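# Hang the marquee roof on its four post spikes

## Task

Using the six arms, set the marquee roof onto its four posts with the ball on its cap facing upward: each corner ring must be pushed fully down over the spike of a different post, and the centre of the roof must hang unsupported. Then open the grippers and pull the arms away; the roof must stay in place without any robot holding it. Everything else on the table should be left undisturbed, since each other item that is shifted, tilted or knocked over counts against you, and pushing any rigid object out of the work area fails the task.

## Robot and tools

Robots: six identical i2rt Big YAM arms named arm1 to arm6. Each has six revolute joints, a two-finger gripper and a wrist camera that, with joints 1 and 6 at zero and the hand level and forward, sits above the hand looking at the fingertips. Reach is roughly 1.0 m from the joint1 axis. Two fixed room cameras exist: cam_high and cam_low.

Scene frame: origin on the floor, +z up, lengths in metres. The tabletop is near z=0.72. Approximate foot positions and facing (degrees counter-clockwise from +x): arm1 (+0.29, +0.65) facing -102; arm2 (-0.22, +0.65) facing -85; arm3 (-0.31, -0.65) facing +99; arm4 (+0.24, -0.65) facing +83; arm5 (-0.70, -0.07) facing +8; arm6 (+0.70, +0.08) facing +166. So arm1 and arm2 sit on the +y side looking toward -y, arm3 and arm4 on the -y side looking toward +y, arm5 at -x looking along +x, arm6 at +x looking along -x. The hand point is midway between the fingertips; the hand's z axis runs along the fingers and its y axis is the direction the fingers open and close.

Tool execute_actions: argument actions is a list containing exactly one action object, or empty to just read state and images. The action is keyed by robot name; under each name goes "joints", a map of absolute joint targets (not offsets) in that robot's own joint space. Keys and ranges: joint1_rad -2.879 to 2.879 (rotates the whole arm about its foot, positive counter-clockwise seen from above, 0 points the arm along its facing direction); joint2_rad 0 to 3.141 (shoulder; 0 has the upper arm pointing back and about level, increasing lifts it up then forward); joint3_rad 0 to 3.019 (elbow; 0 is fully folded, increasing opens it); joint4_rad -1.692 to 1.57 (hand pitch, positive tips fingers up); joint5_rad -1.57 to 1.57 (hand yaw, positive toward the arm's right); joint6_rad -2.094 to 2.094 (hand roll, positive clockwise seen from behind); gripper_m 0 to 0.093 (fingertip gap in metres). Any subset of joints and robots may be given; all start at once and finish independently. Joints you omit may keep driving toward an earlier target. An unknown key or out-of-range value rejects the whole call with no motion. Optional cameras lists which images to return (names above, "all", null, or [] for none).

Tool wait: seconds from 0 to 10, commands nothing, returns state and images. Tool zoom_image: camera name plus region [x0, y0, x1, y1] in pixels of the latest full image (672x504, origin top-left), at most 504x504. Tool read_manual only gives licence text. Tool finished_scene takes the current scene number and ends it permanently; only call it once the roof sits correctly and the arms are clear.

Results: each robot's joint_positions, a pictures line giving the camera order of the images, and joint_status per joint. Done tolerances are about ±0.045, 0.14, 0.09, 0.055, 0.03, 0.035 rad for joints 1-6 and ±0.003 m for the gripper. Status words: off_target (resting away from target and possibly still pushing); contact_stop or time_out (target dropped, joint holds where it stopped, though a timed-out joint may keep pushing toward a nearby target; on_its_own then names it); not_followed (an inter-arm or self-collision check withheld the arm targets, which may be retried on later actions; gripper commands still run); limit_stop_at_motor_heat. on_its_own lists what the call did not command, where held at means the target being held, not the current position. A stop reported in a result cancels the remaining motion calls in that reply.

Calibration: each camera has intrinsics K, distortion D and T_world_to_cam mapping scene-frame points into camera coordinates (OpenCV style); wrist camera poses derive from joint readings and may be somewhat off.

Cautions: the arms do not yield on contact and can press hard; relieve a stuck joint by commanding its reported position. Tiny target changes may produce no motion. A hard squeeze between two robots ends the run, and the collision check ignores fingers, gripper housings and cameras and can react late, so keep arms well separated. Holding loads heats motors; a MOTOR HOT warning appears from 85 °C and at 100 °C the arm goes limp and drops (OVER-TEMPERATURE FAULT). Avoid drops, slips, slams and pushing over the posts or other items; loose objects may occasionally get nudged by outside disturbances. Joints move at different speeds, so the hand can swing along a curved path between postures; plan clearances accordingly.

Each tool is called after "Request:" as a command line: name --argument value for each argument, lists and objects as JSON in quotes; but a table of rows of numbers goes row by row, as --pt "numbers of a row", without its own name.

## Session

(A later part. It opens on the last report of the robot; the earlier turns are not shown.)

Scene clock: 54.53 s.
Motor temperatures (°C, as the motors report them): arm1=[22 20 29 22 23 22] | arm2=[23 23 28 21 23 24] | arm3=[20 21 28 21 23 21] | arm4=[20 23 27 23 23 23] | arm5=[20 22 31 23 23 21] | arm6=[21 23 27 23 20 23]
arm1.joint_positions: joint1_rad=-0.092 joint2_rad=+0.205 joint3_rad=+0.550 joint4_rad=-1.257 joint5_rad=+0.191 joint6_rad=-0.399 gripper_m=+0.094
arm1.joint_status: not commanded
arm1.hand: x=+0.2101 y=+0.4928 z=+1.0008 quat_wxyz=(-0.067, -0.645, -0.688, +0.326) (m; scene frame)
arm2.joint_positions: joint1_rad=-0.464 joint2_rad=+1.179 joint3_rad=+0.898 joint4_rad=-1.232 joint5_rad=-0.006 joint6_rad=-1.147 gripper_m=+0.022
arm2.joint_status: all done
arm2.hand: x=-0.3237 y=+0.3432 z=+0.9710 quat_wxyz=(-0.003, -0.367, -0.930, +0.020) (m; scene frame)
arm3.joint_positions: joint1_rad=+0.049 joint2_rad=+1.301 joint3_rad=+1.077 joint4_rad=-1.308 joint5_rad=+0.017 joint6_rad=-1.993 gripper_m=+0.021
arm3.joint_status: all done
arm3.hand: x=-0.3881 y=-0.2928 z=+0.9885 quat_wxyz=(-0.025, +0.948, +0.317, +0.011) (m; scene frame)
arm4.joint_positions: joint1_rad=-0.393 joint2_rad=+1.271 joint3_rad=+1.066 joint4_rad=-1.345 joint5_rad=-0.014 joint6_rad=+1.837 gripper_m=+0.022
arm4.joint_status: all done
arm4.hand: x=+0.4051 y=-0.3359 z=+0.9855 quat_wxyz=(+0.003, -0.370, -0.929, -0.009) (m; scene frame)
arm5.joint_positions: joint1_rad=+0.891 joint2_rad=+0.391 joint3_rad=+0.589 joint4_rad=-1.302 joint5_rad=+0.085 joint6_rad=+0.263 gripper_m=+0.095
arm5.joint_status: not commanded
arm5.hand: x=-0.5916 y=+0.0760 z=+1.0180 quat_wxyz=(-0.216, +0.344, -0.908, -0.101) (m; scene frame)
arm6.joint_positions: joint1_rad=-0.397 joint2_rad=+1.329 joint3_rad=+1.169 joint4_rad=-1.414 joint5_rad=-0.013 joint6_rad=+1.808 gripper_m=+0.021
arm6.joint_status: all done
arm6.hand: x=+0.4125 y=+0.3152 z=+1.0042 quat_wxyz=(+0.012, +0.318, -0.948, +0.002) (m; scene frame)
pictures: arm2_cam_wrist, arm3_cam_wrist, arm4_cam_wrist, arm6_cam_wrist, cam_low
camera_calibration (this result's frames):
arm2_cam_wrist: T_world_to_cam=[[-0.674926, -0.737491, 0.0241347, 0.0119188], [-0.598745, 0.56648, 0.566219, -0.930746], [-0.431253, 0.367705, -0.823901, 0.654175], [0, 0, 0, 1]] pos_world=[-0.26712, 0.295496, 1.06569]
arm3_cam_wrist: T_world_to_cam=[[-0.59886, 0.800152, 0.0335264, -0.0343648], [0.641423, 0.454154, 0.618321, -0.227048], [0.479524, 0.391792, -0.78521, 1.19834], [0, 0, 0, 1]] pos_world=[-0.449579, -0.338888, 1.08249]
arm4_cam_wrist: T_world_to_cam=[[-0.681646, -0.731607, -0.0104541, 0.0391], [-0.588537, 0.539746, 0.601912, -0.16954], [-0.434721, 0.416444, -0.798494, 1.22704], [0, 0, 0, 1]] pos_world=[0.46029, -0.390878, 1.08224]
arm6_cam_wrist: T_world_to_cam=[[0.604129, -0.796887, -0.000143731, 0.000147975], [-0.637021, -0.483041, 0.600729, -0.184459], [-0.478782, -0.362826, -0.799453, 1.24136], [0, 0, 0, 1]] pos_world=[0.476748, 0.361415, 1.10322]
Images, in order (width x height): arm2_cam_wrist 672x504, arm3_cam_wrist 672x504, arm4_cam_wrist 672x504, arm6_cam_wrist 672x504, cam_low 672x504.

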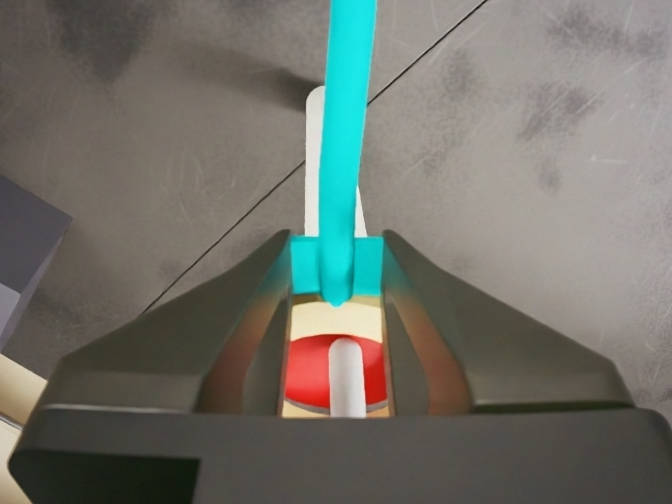

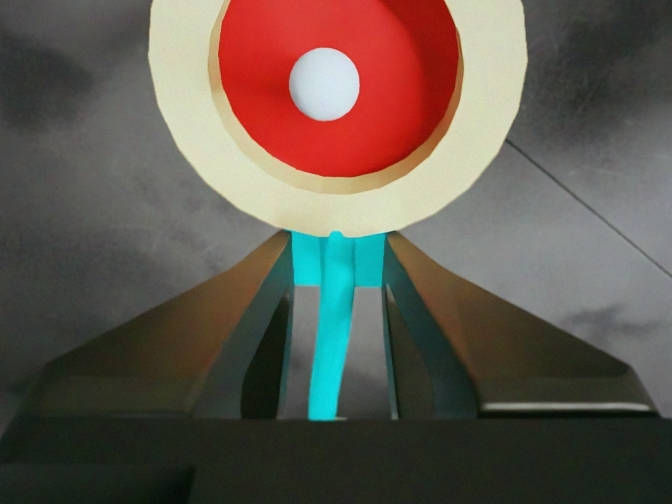

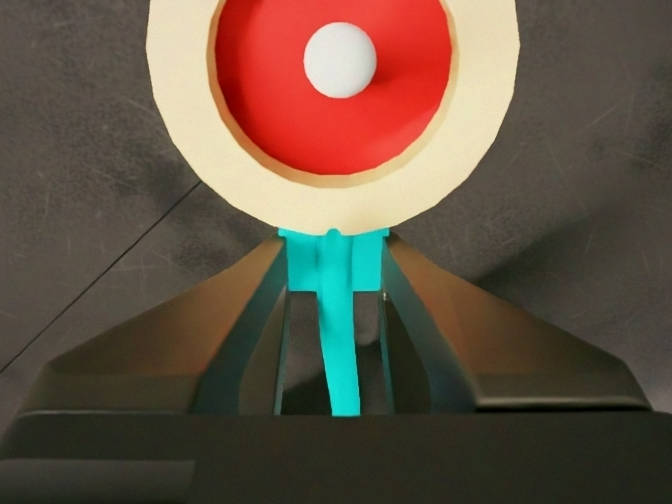

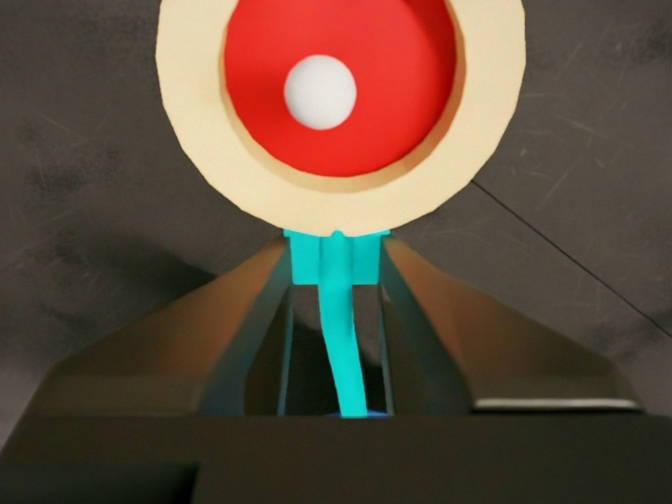

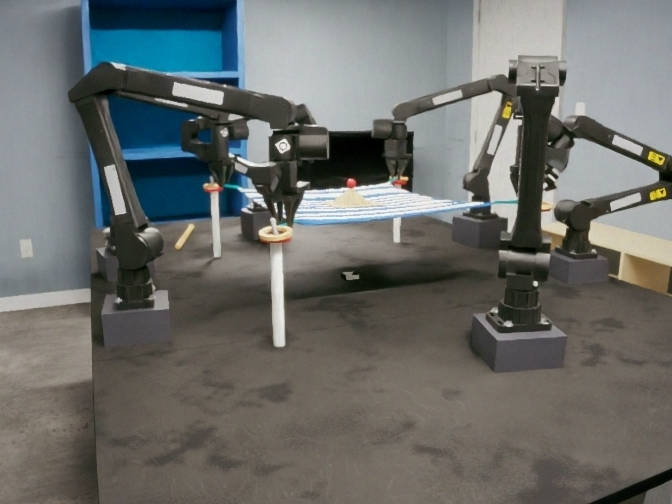

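Request:
execute_actions --actions '[{"arm2":{"joints":{"joint1_rad":-0.42,"joint3_rad":0.89}},"arm3":{"joints":{"joint1_rad":0.015}},"arm4":{"joints":{"joint1_rad":-0.365}},"arm6":{"joints":{"joint1_rad":-0.355}}}]' --cameras '[]'

Request:
execute_actions --actions '[{"arm2":{"joints":{"gripper_m":0.09}},"arm3":{"joints":{"gripper_m":0.09}},"arm4":{"joints":{"gripper_m":0.09}},"arm6":{"joints":{"gripper_m":0.09}}}]' --cameras '[]'

Request:
execute_actions --actions '[{"arm2":{"joints":{"joint3_rad":1.2,"joint4_rad":-1.5}},"arm3":{"joints":{"joint3_rad":1.35,"joint4_rad":-1.56}},"arm4":{"joints":{"joint3_rad":1.35,"joint4_rad":-1.6}},"arm6":{"joints":{"joint3_rad":1.45,"joint4_rad":-1.66}}}]' --cameras '["arm2_cam_wrist"]'

Request:
execute_actions --actions '[{"arm2":{"joints":{"joint1_rad":-0.2,"joint2_rad":0.6,"joint3_rad":0.9}},"arm3":{"joints":{"joint2_rad":0.6,"joint3_rad":0.9}},"arm4":{"joints":{"joint1_rad":-0.15,"joint2_rad":0.6,"joint3_rad":0.9}},"arm6":{"joints":{"joint2_rad":0.6,"joint3_rad":0.9}}}]' --cameras '["cam_high","cam_low"]'

Request:
zoom_image --camera "cam_low" --region '[180, 130, 580, 300]'

Scene clock: 57.23 s.
Motor temperatures (°C, as the motors report them): arm1=[22 20 29 22 23 22] | arm2=[23 23 28 21 23 24] | arm3=[20 21 28 21 23 21] | arm4=[20 23 27 23 23 23] | arm5=[20 22 31 23 23 21] | arm6=[21 23 27 23 20 23]
arm1.joint_positions: joint1_rad=-0.092 joint2_rad=+0.205 joint3_rad=+0.550 joint4_rad=-1.257 joint5_rad=+0.191 joint6_rad=-0.399 gripper_m=+0.094
arm1.joint_status: not commanded
arm1.hand: x=+0.2101 y=+0.4928 z=+1.0008 quat_wxyz=(-0.067, -0.645, -0.688, +0.326) (m; scene frame)
arm2.joint_positions: joint1_rad=-0.426 joint2_rad=+1.179 joint3_rad=+0.889 joint4_rad=-1.231 joint5_rad=-0.006 joint6_rad=-1.147 gripper_m=+0.022
arm2.joint_status: all done
arm2.hand: x=-0.3114 y=+0.3425 z=+0.9676 quat_wxyz=(-0.003, -0.350, -0.937, +0.016) (m; scene frame)
arm3.joint_positions: joint1_rad=+0.009 joint2_rad=+1.301 joint3_rad=+1.077 joint4_rad=-1.308 joint5_rad=+0.011 joint6_rad=-1.993 gripper_m=+0.021
arm3.joint_status: all done
arm3.hand: x=-0.3748 y=-0.2902 z=+0.9885 quat_wxyz=(-0.026, +0.954, +0.299, +0.008) (m; scene frame)
arm4.joint_positions: joint1_rad=-0.367 joint2_rad=+1.271 joint3_rad=+1.066 joint4_rad=-1.345 joint5_rad=-0.007 joint6_rad=+1.837 gripper_m=+0.022
arm4.joint_status: all done
arm4.hand: x=+0.3981 y=-0.3323 z=+0.9854 quat_wxyz=(-0.001, -0.358, -0.934, -0.008) (m; scene frame)
arm5.joint_positions: joint1_rad=+0.891 joint2_rad=+0.391 joint3_rad=+0.589 joint4_rad=-1.302 joint5_rad=+0.085 joint6_rad=+0.263 gripper_m=+0.095
arm5.joint_status: not commanded
arm5.hand: x=-0.5916 y=+0.0760 z=+1.0180 quat_wxyz=(-0.216, +0.344, -0.908, -0.101) (m; scene frame)
arm6.joint_positions: joint1_rad=-0.352 joint2_rad=+1.329 joint3_rad=+1.169 joint4_rad=-1.414 joint5_rad=-0.008 joint6_rad=+1.808 gripper_m=+0.021
arm6.joint_status: all done
arm6.hand: x=+0.4027 y=+0.3025 z=+1.0043 quat_wxyz=(+0.009, +0.340, -0.940, +0.001) (m; scene frame)
pictures: none
No camera images: the call's "cameras" was empty. Leave "cameras" out to get every camera's image.

Scene clock: 57.93 s.
Motor temperatures (°C, as the motors report them): arm1=[22 20 29 22 23 22] | arm2=[23 23 28 21 23 24] | arm3=[20 21 28 21 23 21] | arm4=[20 23 27 23 23 23] | arm5=[20 22 32 23 23 21] | arm6=[21 23 27 23 20 23]
arm1.joint_positions: joint1_rad=-0.092 joint2_rad=+0.205 joint3_rad=+0.550 joint4_rad=-1.257 joint5_rad=+0.191 joint6_rad=-0.399 gripper_m=+0.094
arm1.joint_status: not commanded
arm1.hand: x=+0.2101 y=+0.4928 z=+1.0008 quat_wxyz=(-0.067, -0.645, -0.688, +0.326) (m; scene frame)
arm2.joint_positions: joint1_rad=-0.426 joint2_rad=+1.179 joint3_rad=+0.889 joint4_rad=-1.231 joint5_rad=-0.004 joint6_rad=-1.148 gripper_m=+0.090
arm2.joint_status: all done
arm2.hand: x=-0.3116 y=+0.3426 z=+0.9676 quat_wxyz=(-0.003, -0.349, -0.937, +0.016) (m; scene frame)
arm3.joint_positions: joint1_rad=+0.009 joint2_rad=+1.301 joint3_rad=+1.077 joint4_rad=-1.308 joint5_rad=+0.004 joint6_rad=-1.993 gripper_m=+0.090
arm3.joint_status: all done
arm3.hand: x=-0.3760 y=-0.2904 z=+0.9885 quat_wxyz=(-0.026, +0.954, +0.299, +0.005) (m; scene frame)
arm4.joint_positions: joint1_rad=-0.367 joint2_rad=+1.271 joint3_rad=+1.066 joint4_rad=-1.345 joint5_rad=-0.003 joint6_rad=+1.837 gripper_m=+0.090
arm4.joint_status: all done
arm4.hand: x=+0.3987 y=-0.3326 z=+0.9854 quat_wxyz=(-0.002, -0.358, -0.934, -0.008) (m; scene frame)
arm5.joint_positions: joint1_rad=+0.891 joint2_rad=+0.391 joint3_rad=+0.589 joint4_rad=-1.302 joint5_rad=+0.085 joint6_rad=+0.263 gripper_m=+0.095
arm5.joint_status: not commanded
arm5.hand: x=-0.5916 y=+0.0760 z=+1.0180 quat_wxyz=(-0.216, +0.344, -0.908, -0.101) (m; scene frame)
arm6.joint_positions: joint1_rad=-0.352 joint2_rad=+1.329 joint3_rad=+1.169 joint4_rad=-1.414 joint5_rad=-0.003 joint6_rad=+1.808 gripper_m=+0.090
arm6.joint_status: all done
arm6.hand: x=+0.4032 y=+0.3032 z=+1.0043 quat_wxyz=(+0.007, +0.340, -0.941, +0.000) (m; scene frame)
pictures: none
No camera images: the call's "cameras" was empty. Leave "cameras" out to get every camera's image.

Scene clock: 59.00 s.
Motor temperatures (°C, as the motors report them): arm1=[22 20 29 22 23 22] | arm2=[23 23 29 21 23 24] | arm3=[20 21 28 21 23 21] | arm4=[20 23 27 23 23 23] | arm5=[20 22 32 23 23 21] | arm6=[21 23 28 23 20 23]
arm1.joint_positions: joint1_rad=-0.092 joint2_rad=+0.205 joint3_rad=+0.550 joint4_rad=-1.257 joint5_rad=+0.191 joint6_rad=-0.399 gripper_m=+0.094
arm1.joint_status: not commanded
arm1.hand: x=+0.2101 y=+0.4928 z=+1.0008 quat_wxyz=(-0.067, -0.645, -0.688, +0.326) (m; scene frame)
arm2.joint_positions: joint1_rad=-0.426 joint2_rad=+1.180 joint3_rad=+1.166 joint4_rad=-1.489 joint5_rad=-0.003 joint6_rad=-1.148 gripper_m=+0.090
arm2.joint_status: all done
arm2.hand: x=-0.3182 y=+0.3209 z=+1.0717 quat_wxyz=(-0.003, -0.349, -0.937, +0.026) (m; scene frame)
arm3.joint_positions: joint1_rad=+0.009 joint2_rad=+1.300 joint3_rad=+1.314 joint4_rad=-1.544 joint5_rad=+0.004 joint6_rad=-1.993 gripper_m=+0.090
arm3.joint_status: all done
arm3.hand: x=-0.3775 y=-0.2820 z=+1.0789 quat_wxyz=(-0.027, +0.954, +0.299, +0.005) (m; scene frame)
arm4.joint_positions: joint1_rad=-0.367 joint2_rad=+1.265 joint3_rad=+1.309 joint4_rad=-1.586 joint5_rad=-0.003 joint6_rad=+1.837 gripper_m=+0.090
arm4.joint_status: all done
arm4.hand: x=+0.4017 y=-0.3255 z=+1.0799 quat_wxyz=(-0.003, -0.358, -0.934, -0.012) (m; scene frame)
arm5.joint_positions: joint1_rad=+0.891 joint2_rad=+0.391 joint3_rad=+0.589 joint4_rad=-1.302 joint5_rad=+0.085 joint6_rad=+0.263 gripper_m=+0.095
arm5.joint_status: not commanded
arm5.hand: x=-0.5916 y=+0.0760 z=+1.0180 quat_wxyz=(-0.216, +0.344, -0.908, -0.101) (m; scene frame)
arm6.joint_positions: joint1_rad=-0.352 joint2_rad=+1.319 joint3_rad=+1.412 joint4_rad=-1.650 joint5_rad=-0.003 joint6_rad=+1.808 gripper_m=+0.090
arm6.joint_status: all done
arm6.hand: x=+0.4019 y=+0.3052 z=+1.0999 quat_wxyz=(+0.011, +0.340, -0.940, -0.007) (m; scene frame)
pictures: arm2_cam_wrist
camera_calibration (this result's frames):
arm2_cam_wrist: T_world_to_cam=[[-0.646245, -0.762348, 0.0345419, 0.00274363], [-0.617232, 0.548776, 0.5638, -0.96937], [-0.448767, 0.343033, -0.825189, 0.751408], [0, 0, 0, 1]] pos_world=[-0.259346, 0.276301, 1.16649]
Images, in order (width x height): arm2_cam_wrist 672x504.

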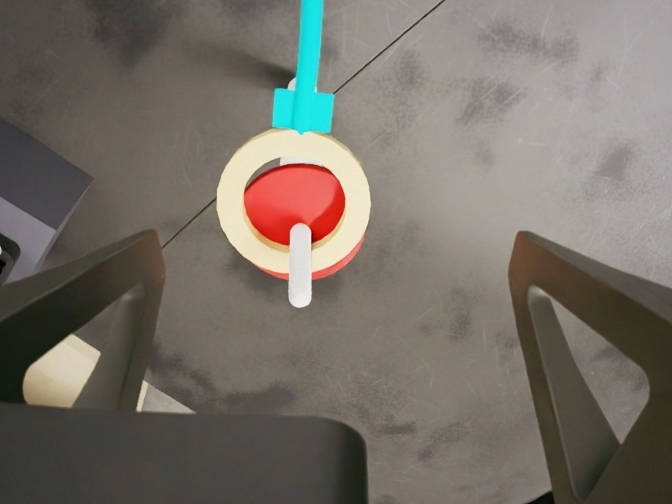

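Scene clock: 60.37 s.
Motor temperatures (°C, as the motors report them): arm1=[22 20 29 22 23 22] | arm2=[23 23 29 21 23 24] | arm3=[20 21 28 21 23 21] | arm4=[20 23 27 23 23 23] | arm5=[20 22 32 23 23 21] | arm6=[21 23 28 23 20 23]
arm1.joint_positions: joint1_rad=-0.092 joint2_rad=+0.205 joint3_rad=+0.550 joint4_rad=-1.257 joint5_rad=+0.191 joint6_rad=-0.399 gripper_m=+0.094
arm1.joint_status: not commanded
arm1.hand: x=+0.2101 y=+0.4928 z=+1.0008 quat_wxyz=(-0.067, -0.645, -0.688, +0.326) (m; scene frame)
arm2.joint_positions: joint1_rad=-0.207 joint2_rad=+0.595 joint3_rad=+0.898 joint4_rad=-1.492 joint5_rad=-0.002 joint6_rad=-1.149 gripper_m=+0.090
arm2.joint_status: all done
arm2.hand: x=-0.2357 y=+0.4434 z=+1.1027 quat_wxyz=(-0.034, -0.240, -0.954, +0.178) (m; scene frame)
arm3.joint_positions: joint1_rad=+0.009 joint2_rad=+0.597 joint3_rad=+0.911 joint4_rad=-1.548 joint5_rad=+0.004 joint6_rad=-1.993 gripper_m=+0.090
arm3.joint_status: all done
arm3.hand: x=-0.3431 y=-0.4656 z=+1.0885 quat_wxyz=(-0.173, +0.940, +0.294, +0.022) (m; scene frame)
arm4.joint_positions: joint1_rad=-0.148 joint2_rad=+0.598 joint3_rad=+0.917 joint4_rad=-1.589 joint5_rad=-0.001 joint6_rad=+1.837 gripper_m=+0.090
arm4.joint_status: all done
arm4.hand: x=+0.2840 y=-0.4713 z=+1.0819 quat_wxyz=(-0.001, -0.251, -0.957, -0.147) (m; scene frame)
arm5.joint_positions: joint1_rad=+0.891 joint2_rad=+0.391 joint3_rad=+0.589 joint4_rad=-1.302 joint5_rad=+0.085 joint6_rad=+0.263 gripper_m=+0.095
arm5.joint_status: not commanded
arm5.hand: x=-0.5916 y=+0.0760 z=+1.0180 quat_wxyz=(-0.216, +0.344, -0.908, -0.101) (m; scene frame)
arm6.joint_positions: joint1_rad=-0.352 joint2_rad=+0.599 joint3_rad=+0.904 joint4_rad=-1.656 joint5_rad=-0.003 joint6_rad=+1.807 gripper_m=+0.090
arm6.joint_status: all done
arm6.hand: x=+0.5712 y=+0.1788 z=+1.0688 quat_wxyz=(+0.068, +0.338, -0.934, -0.093) (m; scene frame)
pictures: cam_high, cam_low
Images, in order (width x height): cam_high 672x504, cam_low 672x504.

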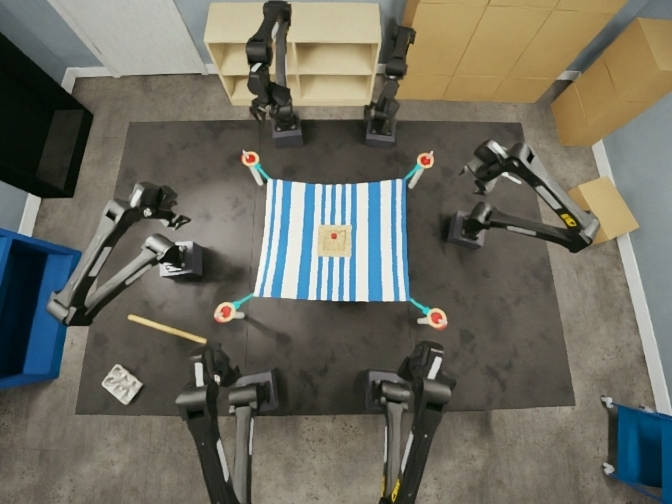

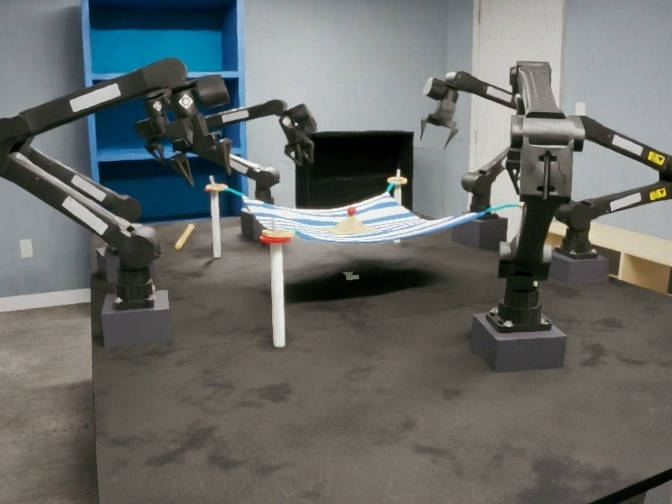

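Region (180, 130, 580, 300) of cam_low's 672x504 image, scaled by 1.260, with more detail than that image has; it fills the top 214 rows of this view, and the rest is white.

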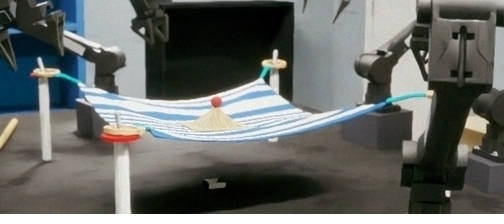

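Request:
finished_scene --scene 1

The scene is finished: the task was done.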